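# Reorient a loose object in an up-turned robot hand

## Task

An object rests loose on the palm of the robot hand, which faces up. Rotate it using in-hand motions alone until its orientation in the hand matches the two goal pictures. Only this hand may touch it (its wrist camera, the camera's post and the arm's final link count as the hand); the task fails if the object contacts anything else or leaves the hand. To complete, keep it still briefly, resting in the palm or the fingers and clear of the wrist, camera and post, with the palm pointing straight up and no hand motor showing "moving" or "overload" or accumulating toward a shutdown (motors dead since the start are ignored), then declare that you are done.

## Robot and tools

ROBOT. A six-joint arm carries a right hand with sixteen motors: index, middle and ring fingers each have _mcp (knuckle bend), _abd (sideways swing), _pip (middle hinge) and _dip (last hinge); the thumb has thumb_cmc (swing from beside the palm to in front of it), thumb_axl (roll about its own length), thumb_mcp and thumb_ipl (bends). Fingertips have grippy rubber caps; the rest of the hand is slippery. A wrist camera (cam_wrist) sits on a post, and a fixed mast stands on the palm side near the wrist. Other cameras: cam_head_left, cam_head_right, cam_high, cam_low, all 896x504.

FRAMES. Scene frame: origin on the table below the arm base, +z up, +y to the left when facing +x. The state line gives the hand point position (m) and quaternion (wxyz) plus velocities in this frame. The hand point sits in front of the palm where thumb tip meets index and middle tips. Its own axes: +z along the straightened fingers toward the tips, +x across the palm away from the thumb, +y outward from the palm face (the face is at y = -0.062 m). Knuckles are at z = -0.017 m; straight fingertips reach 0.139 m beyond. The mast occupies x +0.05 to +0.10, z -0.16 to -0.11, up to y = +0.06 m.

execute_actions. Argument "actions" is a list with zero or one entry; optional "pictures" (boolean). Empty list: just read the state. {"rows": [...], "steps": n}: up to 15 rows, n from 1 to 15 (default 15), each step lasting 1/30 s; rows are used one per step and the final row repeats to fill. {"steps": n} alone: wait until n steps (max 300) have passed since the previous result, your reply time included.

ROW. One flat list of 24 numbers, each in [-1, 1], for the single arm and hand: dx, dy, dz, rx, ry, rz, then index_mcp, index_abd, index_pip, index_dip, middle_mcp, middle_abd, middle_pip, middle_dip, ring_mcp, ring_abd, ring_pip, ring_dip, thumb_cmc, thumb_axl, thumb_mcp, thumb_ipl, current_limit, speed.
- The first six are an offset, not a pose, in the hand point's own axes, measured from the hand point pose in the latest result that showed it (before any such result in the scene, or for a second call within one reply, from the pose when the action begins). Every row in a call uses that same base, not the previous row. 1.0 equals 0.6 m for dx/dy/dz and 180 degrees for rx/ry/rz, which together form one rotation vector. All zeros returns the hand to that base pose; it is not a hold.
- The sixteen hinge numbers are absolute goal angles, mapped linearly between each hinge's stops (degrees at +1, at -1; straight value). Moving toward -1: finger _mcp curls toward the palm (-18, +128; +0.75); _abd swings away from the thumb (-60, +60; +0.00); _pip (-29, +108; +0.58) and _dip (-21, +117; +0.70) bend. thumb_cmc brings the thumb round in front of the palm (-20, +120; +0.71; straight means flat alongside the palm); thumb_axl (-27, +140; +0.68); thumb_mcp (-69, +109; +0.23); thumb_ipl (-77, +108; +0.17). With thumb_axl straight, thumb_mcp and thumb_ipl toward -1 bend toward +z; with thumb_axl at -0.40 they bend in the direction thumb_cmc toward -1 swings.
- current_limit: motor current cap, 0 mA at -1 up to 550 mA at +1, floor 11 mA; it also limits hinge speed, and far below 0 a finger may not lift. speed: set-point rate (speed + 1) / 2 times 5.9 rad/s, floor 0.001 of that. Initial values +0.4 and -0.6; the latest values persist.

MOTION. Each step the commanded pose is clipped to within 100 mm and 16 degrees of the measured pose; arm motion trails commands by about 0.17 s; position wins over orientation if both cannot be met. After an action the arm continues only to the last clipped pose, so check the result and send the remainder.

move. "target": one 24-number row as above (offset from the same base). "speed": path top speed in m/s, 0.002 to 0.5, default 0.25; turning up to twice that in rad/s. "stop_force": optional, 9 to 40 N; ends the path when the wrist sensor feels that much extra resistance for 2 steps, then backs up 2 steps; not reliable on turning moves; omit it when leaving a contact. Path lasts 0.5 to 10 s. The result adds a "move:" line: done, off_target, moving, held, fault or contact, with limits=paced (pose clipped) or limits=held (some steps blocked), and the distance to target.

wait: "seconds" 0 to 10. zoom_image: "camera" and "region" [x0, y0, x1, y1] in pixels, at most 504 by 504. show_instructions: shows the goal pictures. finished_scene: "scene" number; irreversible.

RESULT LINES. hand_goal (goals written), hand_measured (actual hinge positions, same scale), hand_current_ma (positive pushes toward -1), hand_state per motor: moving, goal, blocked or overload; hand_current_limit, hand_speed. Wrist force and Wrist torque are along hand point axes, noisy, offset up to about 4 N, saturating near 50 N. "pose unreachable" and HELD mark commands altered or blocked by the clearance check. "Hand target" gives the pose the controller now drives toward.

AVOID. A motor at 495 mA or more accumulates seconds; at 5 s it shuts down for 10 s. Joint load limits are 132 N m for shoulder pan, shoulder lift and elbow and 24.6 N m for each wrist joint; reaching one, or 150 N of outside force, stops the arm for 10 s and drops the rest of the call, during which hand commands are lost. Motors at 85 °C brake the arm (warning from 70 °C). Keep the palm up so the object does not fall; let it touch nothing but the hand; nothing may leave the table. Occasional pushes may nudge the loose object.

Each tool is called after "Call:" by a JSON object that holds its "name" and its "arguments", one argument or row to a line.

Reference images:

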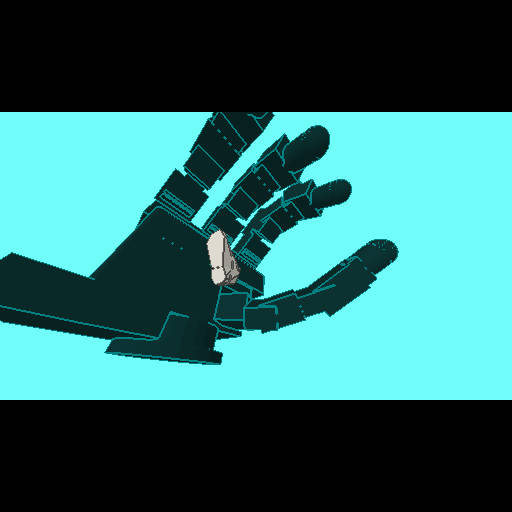

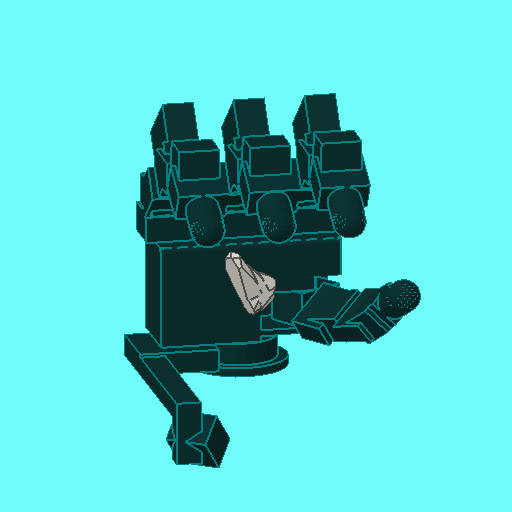

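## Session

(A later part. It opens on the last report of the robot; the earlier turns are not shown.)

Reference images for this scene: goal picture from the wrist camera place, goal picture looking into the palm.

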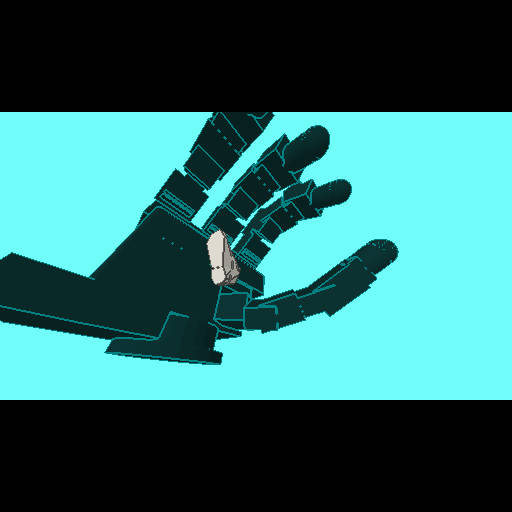

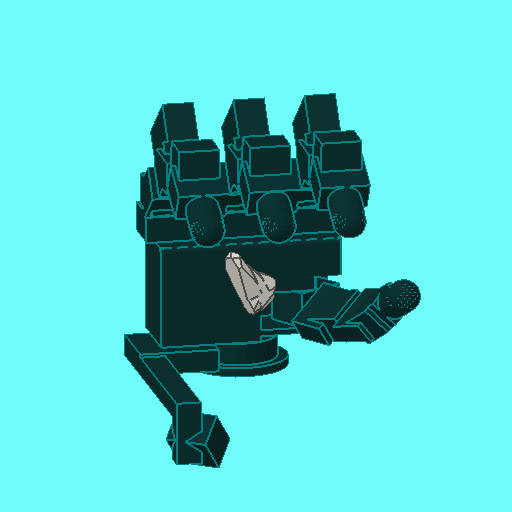

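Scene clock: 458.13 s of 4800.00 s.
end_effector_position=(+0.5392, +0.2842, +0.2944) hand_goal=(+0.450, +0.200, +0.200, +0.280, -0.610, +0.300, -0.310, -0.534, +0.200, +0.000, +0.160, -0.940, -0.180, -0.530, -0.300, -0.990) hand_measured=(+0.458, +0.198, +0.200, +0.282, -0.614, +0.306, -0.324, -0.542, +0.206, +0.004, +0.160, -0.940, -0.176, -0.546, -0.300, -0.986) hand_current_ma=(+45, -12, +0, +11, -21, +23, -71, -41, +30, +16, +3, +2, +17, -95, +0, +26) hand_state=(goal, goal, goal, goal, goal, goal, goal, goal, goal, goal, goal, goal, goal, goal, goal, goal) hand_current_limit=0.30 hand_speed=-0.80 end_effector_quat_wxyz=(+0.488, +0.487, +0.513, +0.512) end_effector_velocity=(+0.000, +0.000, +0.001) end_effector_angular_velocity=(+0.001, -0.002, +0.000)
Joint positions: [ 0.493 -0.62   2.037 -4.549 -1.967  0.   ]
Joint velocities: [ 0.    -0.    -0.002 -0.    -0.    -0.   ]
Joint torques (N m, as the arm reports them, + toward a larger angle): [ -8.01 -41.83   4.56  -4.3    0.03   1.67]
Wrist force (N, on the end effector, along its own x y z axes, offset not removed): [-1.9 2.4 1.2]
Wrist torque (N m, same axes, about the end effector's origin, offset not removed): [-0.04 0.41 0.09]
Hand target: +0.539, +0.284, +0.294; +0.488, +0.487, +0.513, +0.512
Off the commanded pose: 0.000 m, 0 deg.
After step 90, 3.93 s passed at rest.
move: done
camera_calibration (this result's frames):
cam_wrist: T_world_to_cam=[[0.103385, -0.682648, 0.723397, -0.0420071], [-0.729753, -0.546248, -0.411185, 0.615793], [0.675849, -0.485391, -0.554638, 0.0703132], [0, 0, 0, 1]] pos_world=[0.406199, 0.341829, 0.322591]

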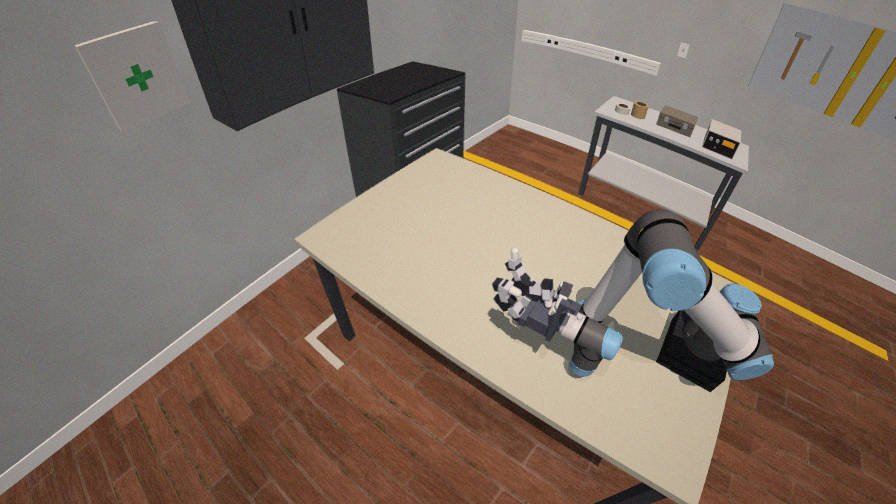

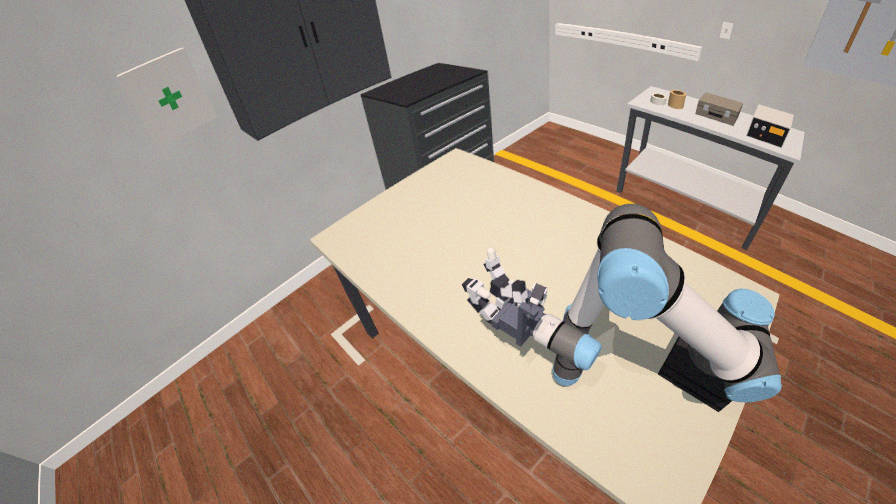

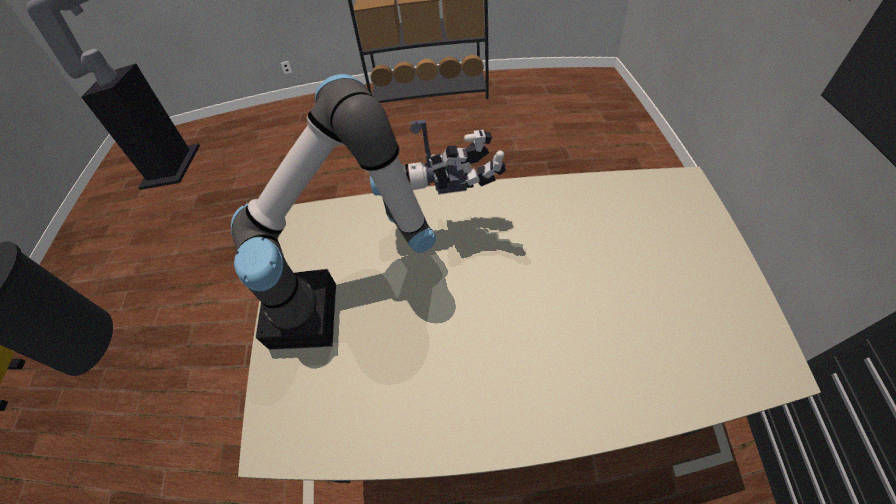

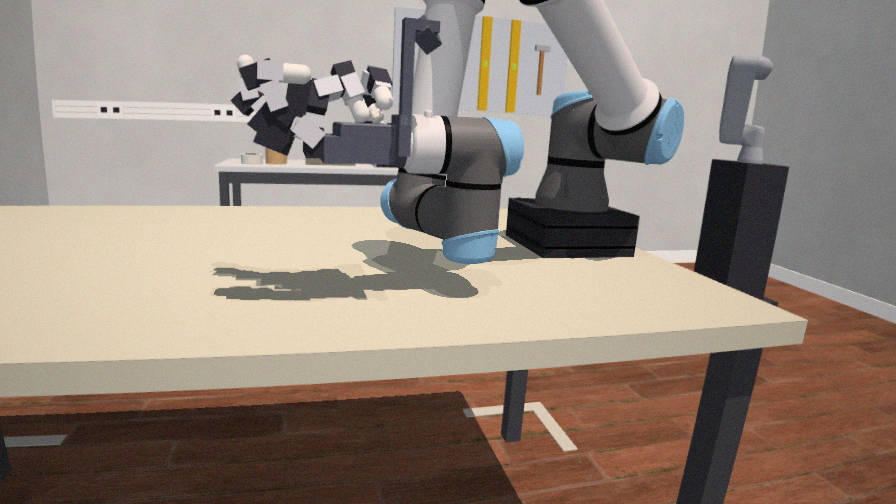

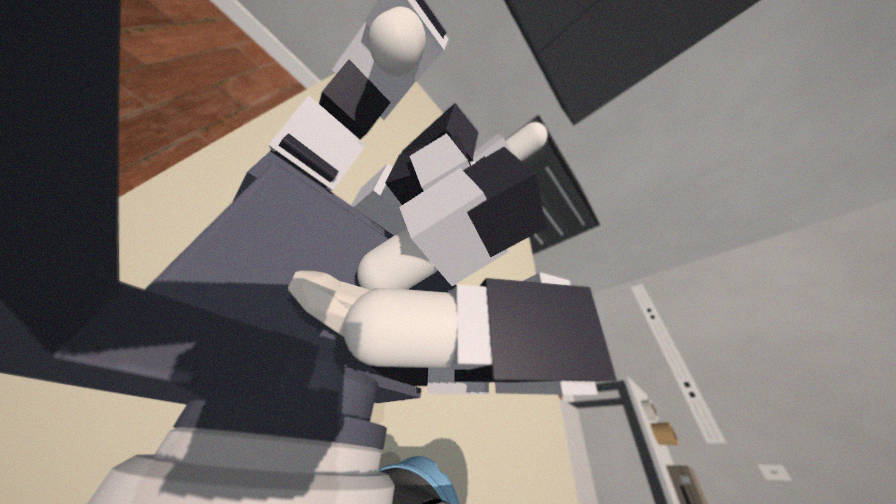

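Call:
{"name": "move", "arguments": {
  "target": [0,0,0,0,0,0,0.45,0.2,0.2,0.28,-0.55,0.3,-0.375,-0.545,0.2,0.0,0.16,-0.94,-0.18,-0.44,-0.30,-0.99,0.3,-0.9]
}}

Call:
{"name": "zoom_image", "arguments": {
  "camera": "cam_low",
  "region": [270,50,420,170]
}}

Scene clock: 462.50 s of 4800.00 s.
end_effector_position=(+0.5392, +0.2842, +0.2944) hand_goal=(+0.450, +0.200, +0.200, +0.280, -0.550, +0.300, -0.374, -0.544, +0.200, +0.000, +0.160, -0.940, -0.180, -0.440, -0.300, -0.990) hand_measured=(+0.458, +0.198, +0.200, +0.282, -0.556, +0.304, -0.392, -0.556, +0.206, +0.004, +0.160, -0.940, -0.176, -0.476, -0.298, -0.982) hand_current_ma=(+45, -12, +0, +11, -35, +22, -86, -65, +30, +16, +3, +2, +17, -223, +14, +49) hand_state=(goal, goal, goal, goal, goal, goal, goal, goal, goal, goal, goal, goal, goal, blocked, goal, goal) hand_current_limit=0.30 hand_speed=-0.90 end_effector_quat_wxyz=(+0.488, +0.487, +0.513, +0.512) end_effector_velocity=(+0.000, +0.000, +0.000) end_effector_angular_velocity=(+0.000, -0.001, +0.001)
Joint positions: [ 0.493 -0.62   2.037 -4.549 -1.967  0.   ]
Joint velocities: [ 0.    -0.    -0.001  0.     0.     0.   ]
Joint torques (N m, as the arm reports them, + toward a larger angle): [ -7.49 -41.91   4.61  -3.93  -0.02   1.72]
Wrist force (N, on the end effector, along its own x y z axes, offset not removed): [-0.9 -0.3 -2.5]
Wrist torque (N m, same axes, about the end effector's origin, offset not removed): [-0.05 0.49 0.05]
Hand target: +0.539, +0.284, +0.294; +0.488, +0.487, +0.513, +0.512
Off the commanded pose: 0.000 m, 0 deg.
After step 90, 0.67 s passed at rest.
move: done
camera_calibration (this result's frames):
cam_wrist: T_world_to_cam=[[0.103385, -0.682648, 0.723397, -0.0420071], [-0.729753, -0.546248, -0.411185, 0.615793], [0.675849, -0.485391, -0.554638, 0.0703132], [0, 0, 0, 1]] pos_world=[0.406199, 0.341829, 0.322591]

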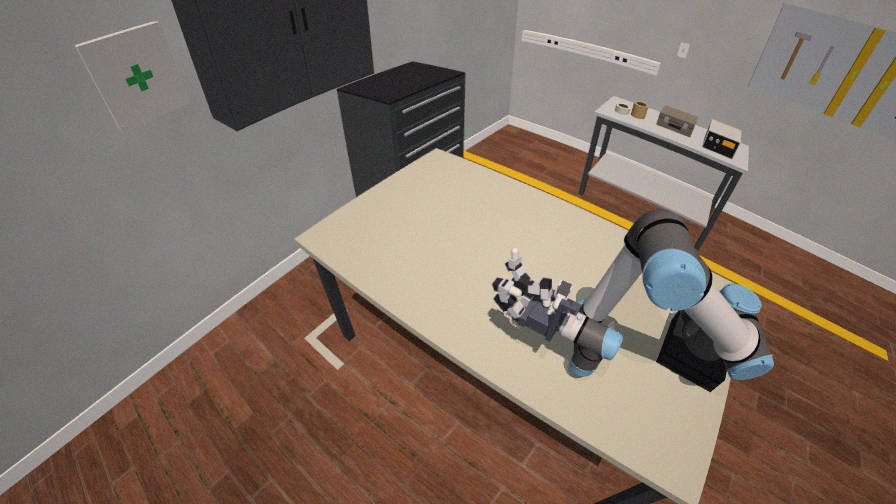

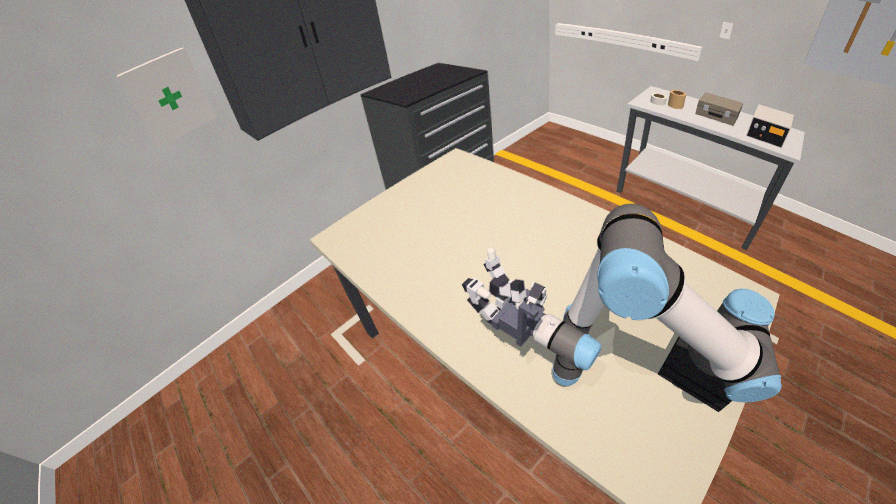

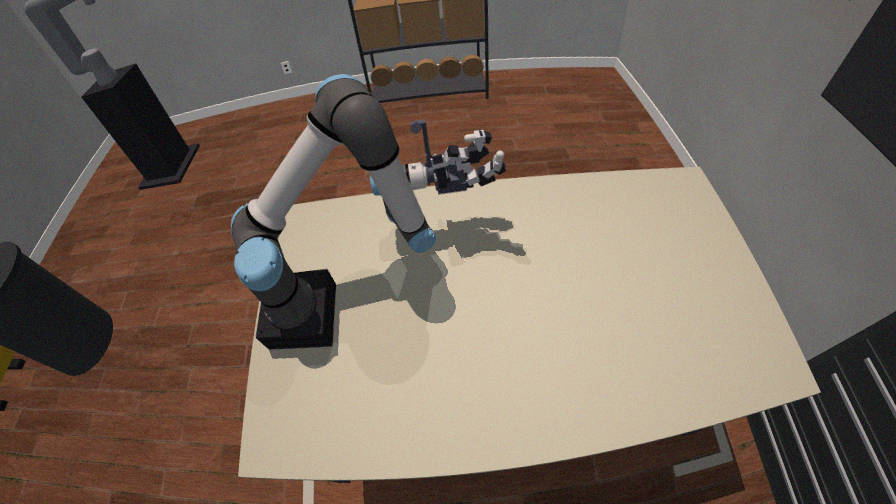

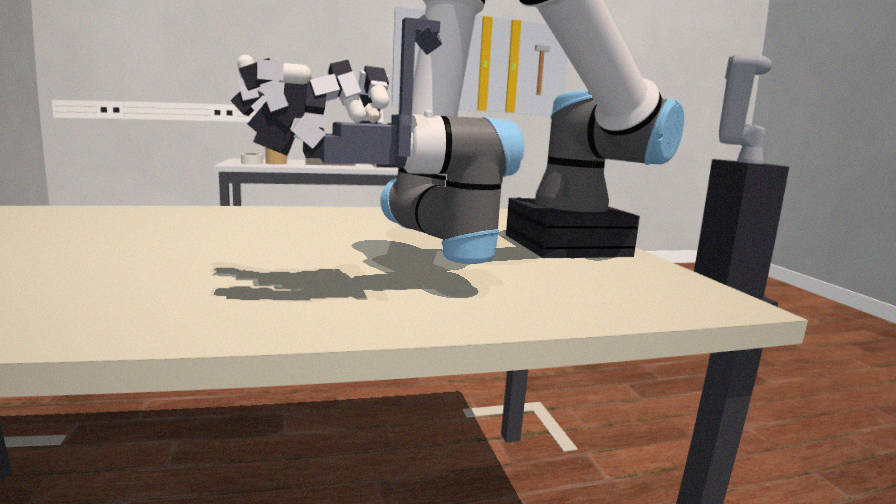

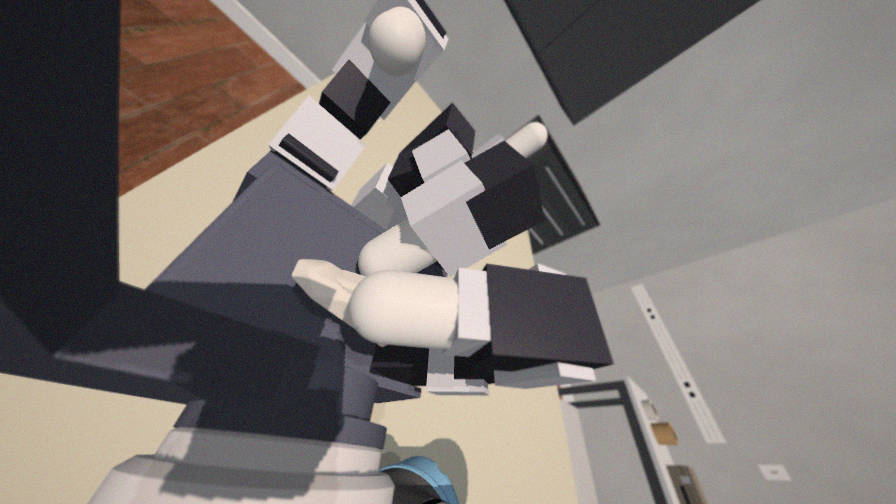

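Region (270, 50, 420, 170) of cam_low's 896x504 image, scaled by 3.360, with more detail than that image has; it fills the top 403 rows of this view, and the rest is white.

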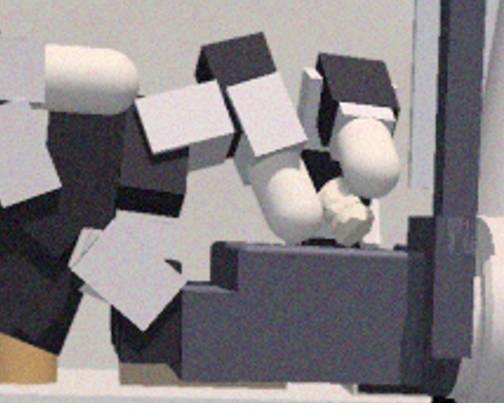

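Call:
{"name": "move", "arguments": {
  "target": [0,0,0,0,0,0,0.45,0.2,0.2,0.28,-0.3,0.3,-0.6,-0.68,0.2,0.0,0.16,-0.94,-0.18,-0.40,-0.31,-0.99,0.3,-0.75]
}}

Call:
{"name": "zoom_image", "arguments": {
  "camera": "cam_low",
  "region": [270,50,420,170]
}}

Scene clock: 466.37 s of 4800.00 s.
end_effector_position=(+0.5392, +0.2842, +0.2944) hand_goal=(+0.450, +0.200, +0.200, +0.280, -0.300, +0.300, -0.600, -0.680, +0.200, +0.000, +0.160, -0.940, -0.180, -0.400, -0.310, -0.990) hand_measured=(+0.458, +0.198, +0.200, +0.282, -0.302, +0.304, -0.600, -0.678, +0.206, +0.004, +0.160, -0.940, -0.178, -0.402, -0.310, -0.990) hand_current_ma=(+45, -12, +0, +11, -11, +20, +2, +13, +30, +15, +3, +2, +10, -14, -4, +6) hand_state=(goal, goal, goal, goal, goal, goal, goal, goal, goal, goal, goal, goal, goal, goal, goal, goal) hand_current_limit=0.30 hand_speed=-0.75 end_effector_quat_wxyz=(+0.488, +0.487, +0.513, +0.512) end_effector_velocity=(-0.000, +0.000, -0.001) end_effector_angular_velocity=(-0.001, +0.002, +0.001)
Joint positions: [ 0.493 -0.62   2.037 -4.549 -1.967  0.   ]
Joint velocities: [ 0.     0.     0.002 -0.     0.    -0.   ]
Joint torques (N m, as the arm reports them, + toward a larger angle): [ -8.12 -41.6    4.37  -3.95   0.01   1.7 ]
Wrist force (N, on the end effector, along its own x y z axes, offset not removed): [1.2 1.9 0.4]
Wrist torque (N m, same axes, about the end effector's origin, offset not removed): [0.13 0.07 0.37]
Hand target: +0.539, +0.284, +0.294; +0.488, +0.487, +0.513, +0.512
Off the commanded pose: 0.000 m, 0 deg.
After step 90, 0.17 s passed at rest.
move: done
camera_calibration (this result's frames):
cam_wrist: T_world_to_cam=[[0.103384, -0.682648, 0.723397, -0.0420071], [-0.729754, -0.546248, -0.411185, 0.615793], [0.675849, -0.485392, -0.554638, 0.0703132], [0, 0, 0, 1]] pos_world=[0.406199, 0.341829, 0.322591]

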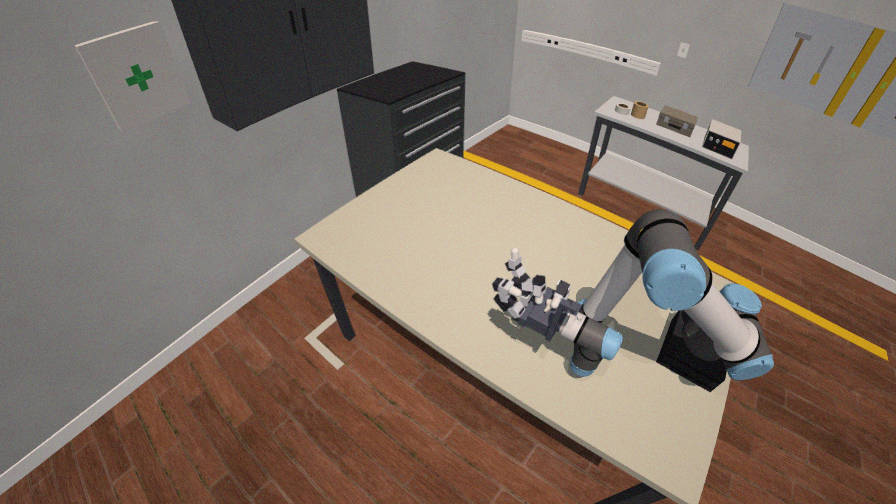

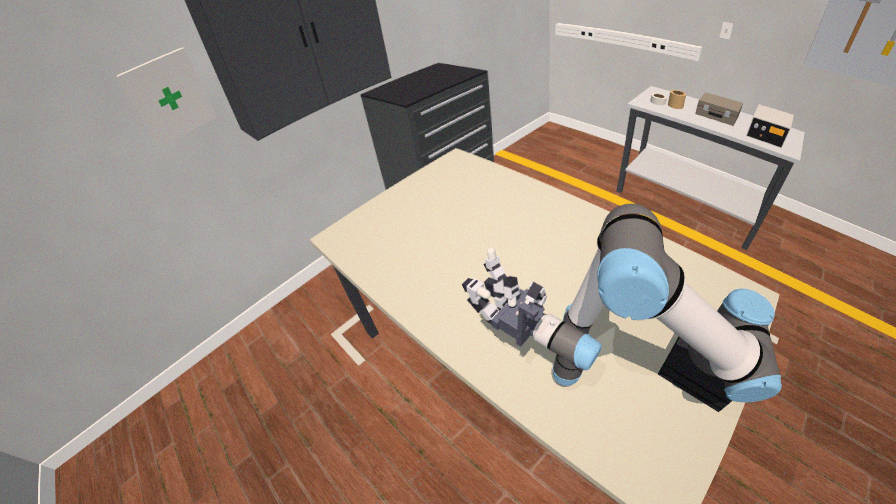

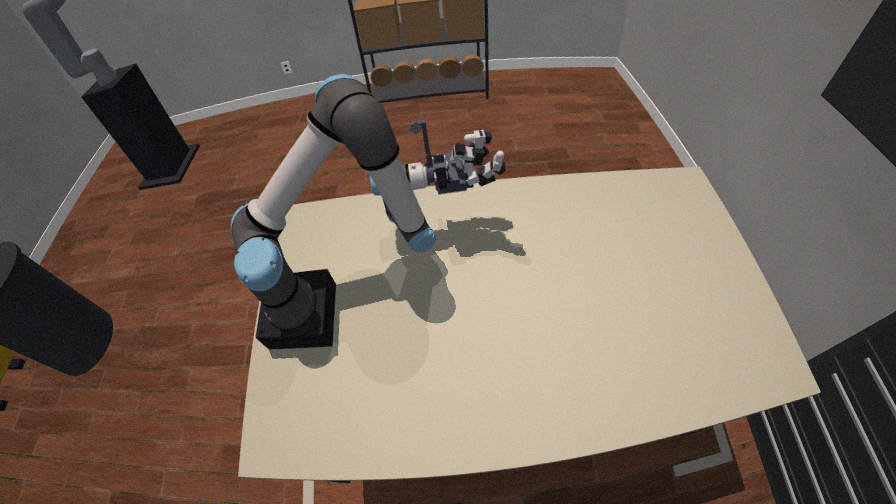

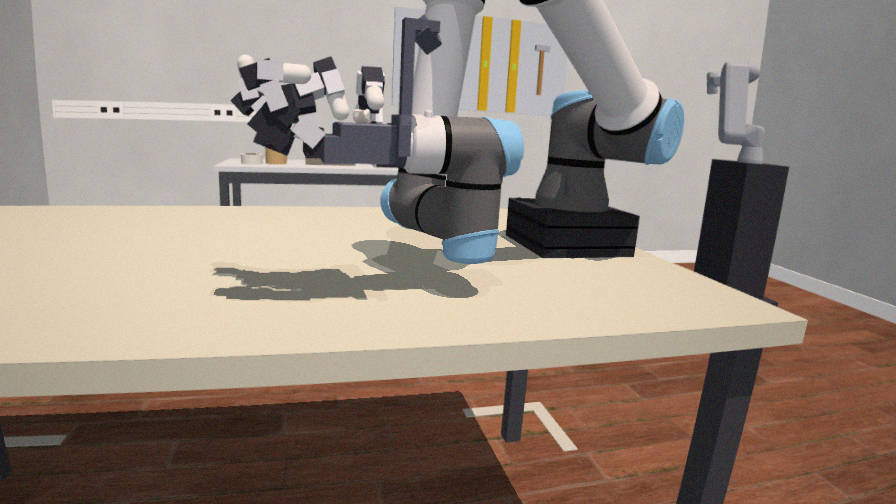

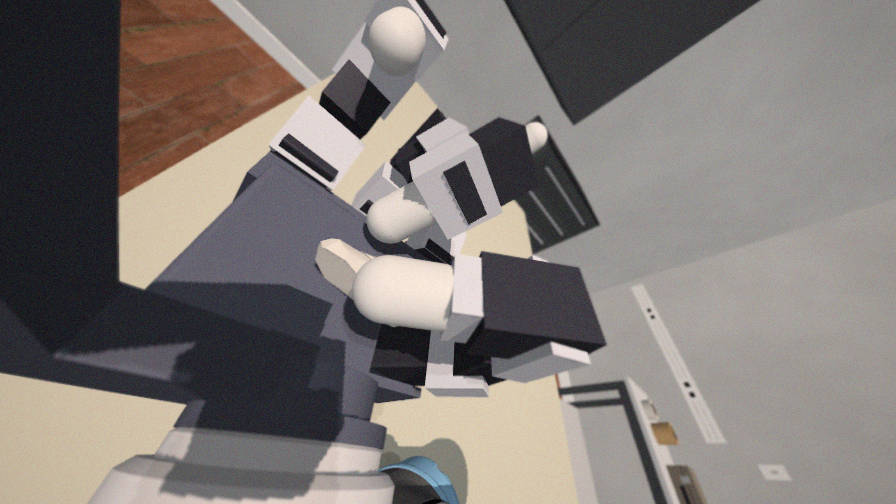

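Region (270, 50, 420, 170) of cam_low's 896x504 image, scaled by 3.360, with more detail than that image has; it fills the top 403 rows of this view, and the rest is white.

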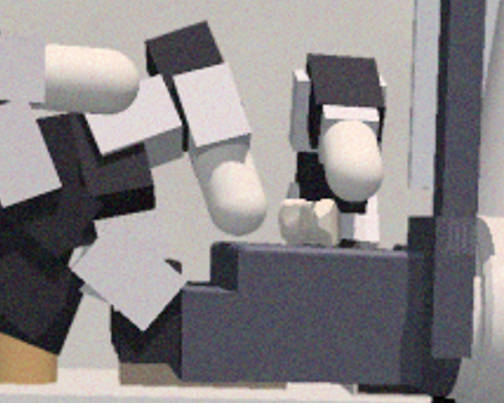

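Call:
{"name": "move", "arguments": {
  "target": [0,0,0,0,0,0,0.45,0.2,0.2,0.28,0.2,0.0,-0.6,-0.68,0.2,0.0,0.16,-0.94,-0.25,-0.62,-0.25,-0.95,0.3,-0.7]
}}

Scene clock: 474.70 s of 4800.00 s.
end_effector_position=(+0.5392, +0.2842, +0.2944) hand_goal=(+0.450, +0.200, +0.200, +0.280, +0.200, +0.000, -0.600, -0.680, +0.200, +0.000, +0.160, -0.940, -0.250, -0.620, -0.250, -0.950) hand_measured=(+0.458, +0.198, +0.200, +0.282, +0.204, +0.004, -0.600, -0.678, +0.206, +0.004, +0.160, -0.940, -0.248, -0.618, -0.258, -0.956) hand_current_ma=(+45, -12, +0, +11, +19, +14, +2, +11, +30, +15, +3, +2, +8, +11, -52, -35) hand_state=(goal, goal, goal, goal, goal, goal, goal, goal, goal, goal, goal, goal, goal, goal, goal, goal) hand_current_limit=0.30 hand_speed=-0.70 end_effector_quat_wxyz=(+0.488, +0.487, +0.513, +0.512) end_effector_velocity=(-0.000, +0.000, +0.001) end_effector_angular_velocity=(+0.001, -0.002, +0.000)
Joint positions: [ 0.493 -0.62   2.037 -4.549 -1.967  0.   ]
Joint velocities: [ 0.    -0.002  0.    -0.001  0.     0.   ]
Joint torques (N m, as the arm reports them, + toward a larger angle): [ -7.91 -41.64   4.31  -4.06   0.12   1.71]
Wrist force (N, on the end effector, along its own x y z axes, offset not removed): [1.7 -0.5 -0.5]
Wrist torque (N m, same axes, about the end effector's origin, offset not removed): [-0.18 -0.12 0.39]
Hand target: +0.539, +0.284, +0.294; +0.488, +0.487, +0.513, +0.512
Off the commanded pose: 0.000 m, 0 deg.
After step 90, 4.33 s passed at rest.
move: done
camera_calibration (this result's frames):
cam_wrist: T_world_to_cam=[[0.103385, -0.682648, 0.723397, -0.0420071], [-0.729754, -0.546248, -0.411185, 0.615793], [0.675849, -0.485391, -0.554638, 0.0703132], [0, 0, 0, 1]] pos_world=[0.406199, 0.341829, 0.322591]

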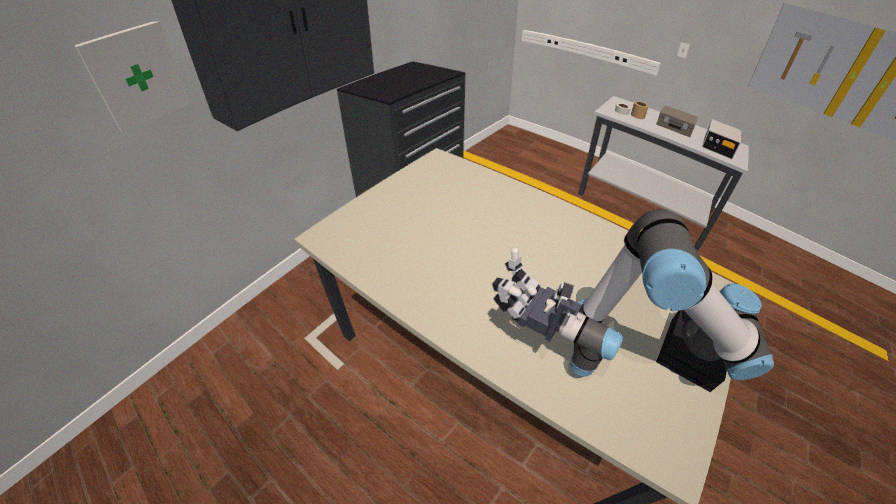

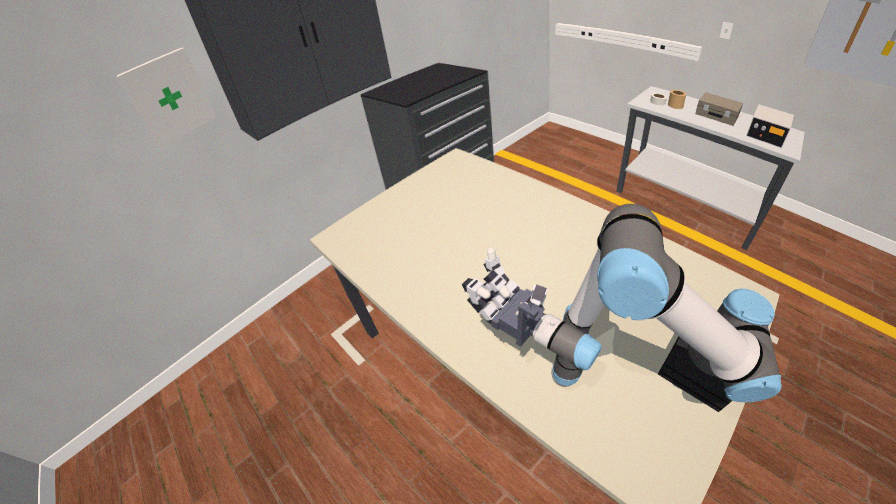

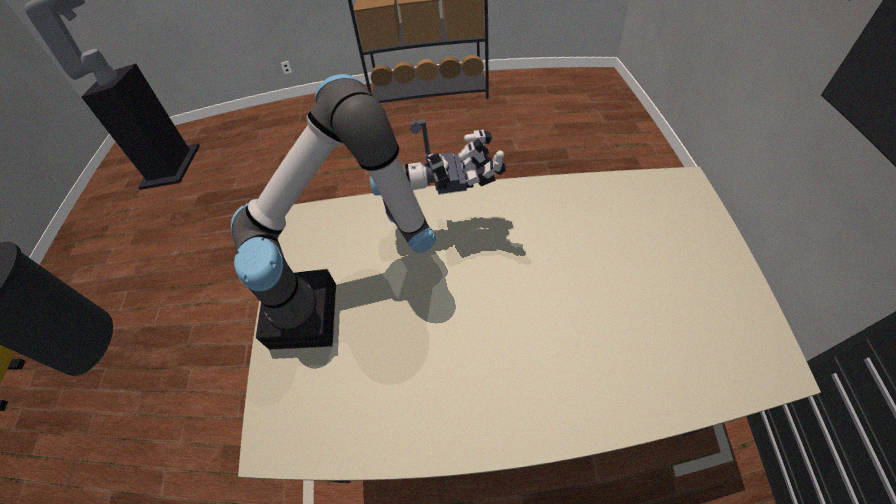

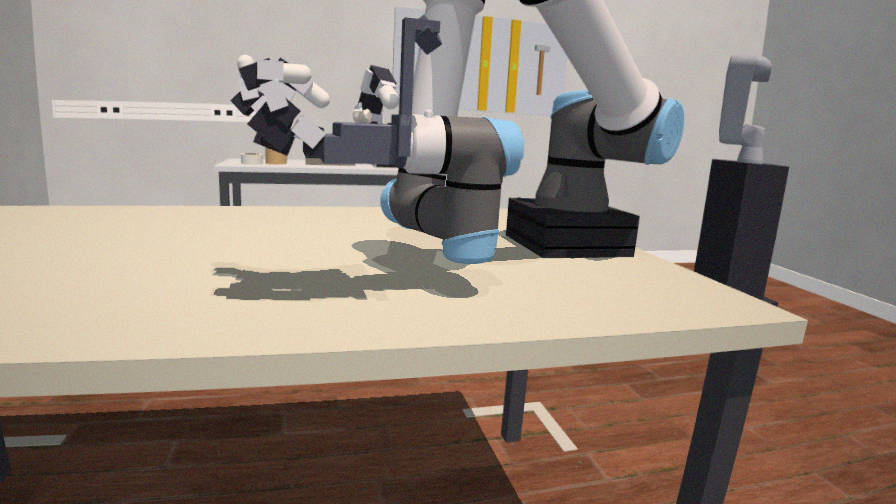

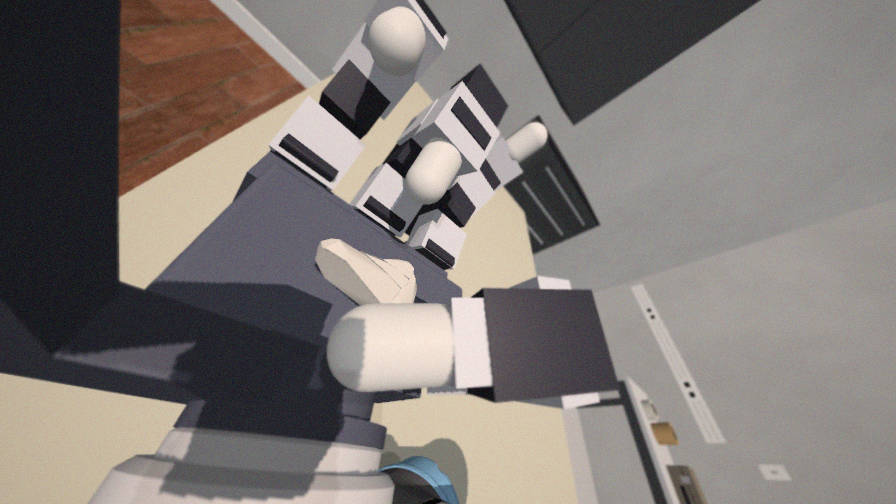

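Call:
{"name": "move", "arguments": {
  "target": [0,0,0,0,0,0,0.45,0.2,0.2,0.28,0.2,0.0,-0.6,-0.68,0.2,0.0,0.16,-0.94,-0.36,-0.52,-0.42,-0.84,0.3,-0.8]
}}

Call:
{"name": "zoom_image", "arguments": {
  "camera": "cam_low",
  "region": [270,50,420,170]
}}

Scene clock: 480.43 s of 4800.00 s.
end_effector_position=(+0.5392, +0.2842, +0.2944) hand_goal=(+0.450, +0.200, +0.200, +0.280, +0.200, +0.000, -0.600, -0.680, +0.200, +0.000, +0.160, -0.940, -0.360, -0.520, -0.420, -0.840) hand_measured=(+0.458, +0.198, +0.200, +0.282, +0.204, +0.004, -0.600, -0.678, +0.206, +0.004, +0.160, -0.940, -0.344, -0.516, -0.392, -0.834) hand_current_ma=(+45, -12, +0, +11, +20, +14, +2, +11, +30, +15, +3, +2, +82, +28, +195, +34) hand_state=(goal, goal, goal, goal, goal, goal, goal, goal, goal, goal, goal, goal, goal, goal, blocked, goal) hand_current_limit=0.30 hand_speed=-0.80 end_effector_quat_wxyz=(+0.488, +0.487, +0.513, +0.512) end_effector_velocity=(-0.000, -0.000, +0.001) end_effector_angular_velocity=(+0.001, -0.001, +0.000)
Joint positions: [ 0.493 -0.62   2.037 -4.549 -1.967  0.   ]
Joint velocities: [-0.    -0.001  0.    -0.001  0.     0.   ]
Joint torques (N m, as the arm reports them, + toward a larger angle): [ -7.78 -41.72   4.    -4.13   0.08   1.7 ]
Wrist force (N, on the end effector, along its own x y z axes, offset not removed): [-0.5 0.9 -1.1]
Wrist torque (N m, same axes, about the end effector's origin, offset not removed): [0.17 0.35 0.05]
Hand target: +0.539, +0.284, +0.294; +0.488, +0.487, +0.513, +0.512
Off the commanded pose: 0.000 m, 0 deg.
After step 90, 2.03 s passed at rest.
move: done
camera_calibration (this result's frames):
cam_wrist: T_world_to_cam=[[0.103384, -0.682648, 0.723397, -0.0420071], [-0.729753, -0.546248, -0.411185, 0.615793], [0.675849, -0.485391, -0.554638, 0.0703132], [0, 0, 0, 1]] pos_world=[0.406199, 0.341829, 0.322591]

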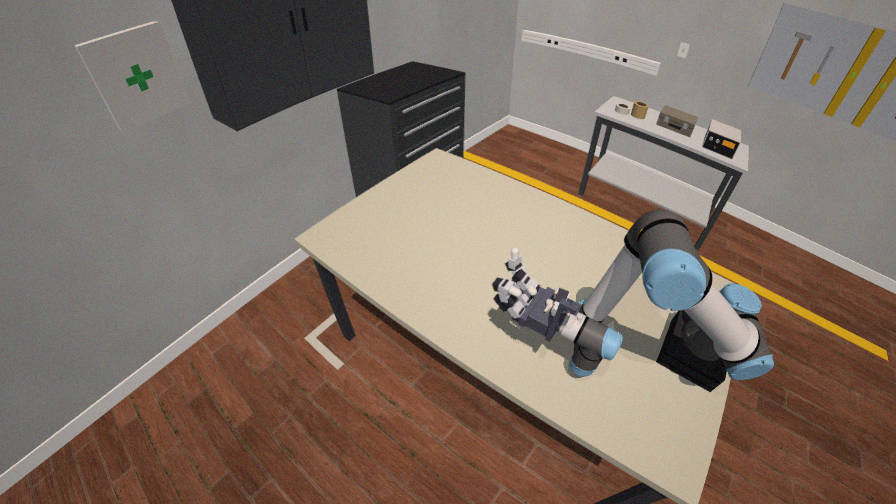

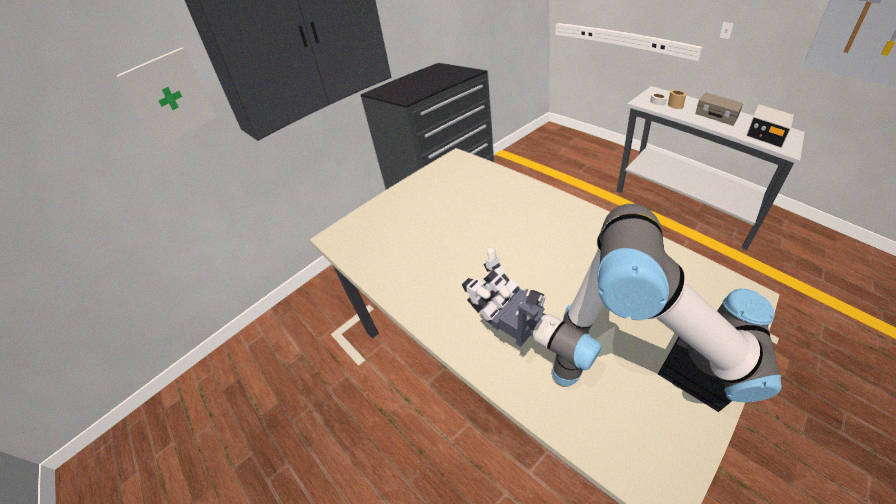

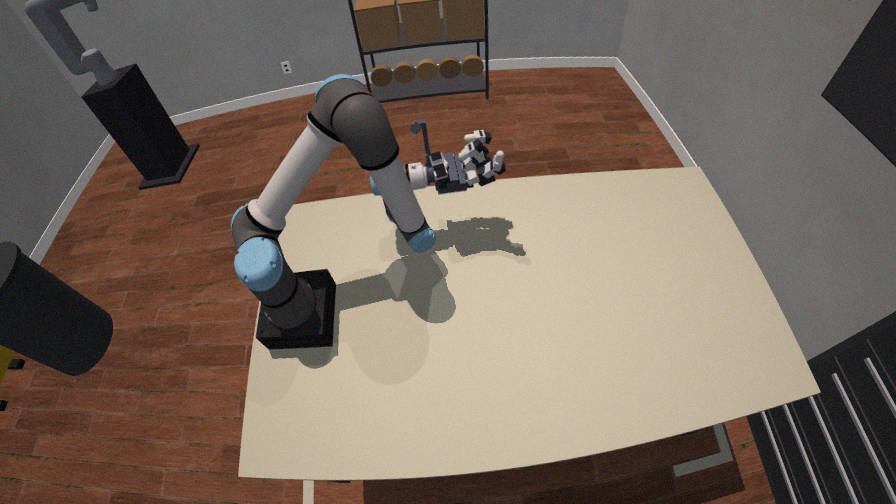

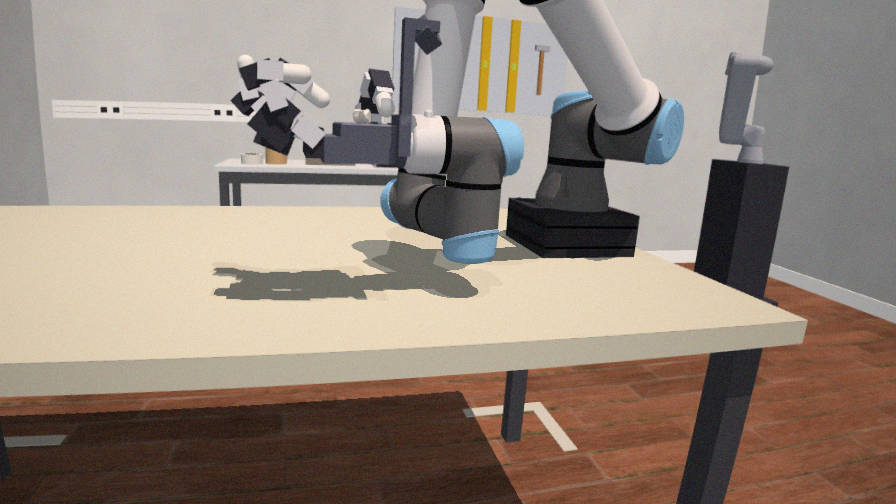

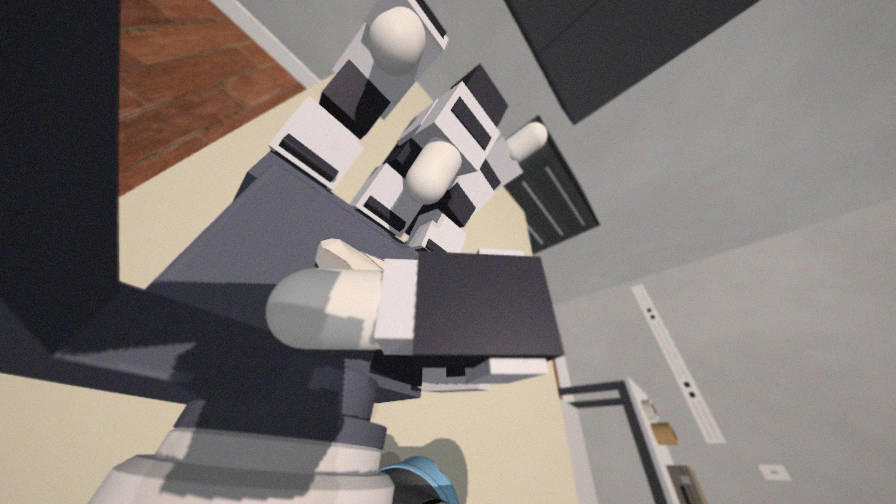

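Region (270, 50, 420, 170) of cam_low's 896x504 image, scaled by 3.360, with more detail than that image has; it fills the top 403 rows of this view, and the rest is white.

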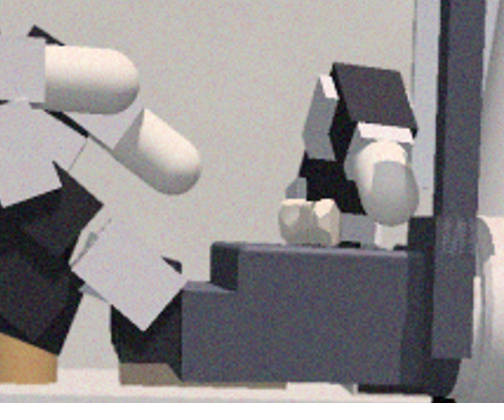

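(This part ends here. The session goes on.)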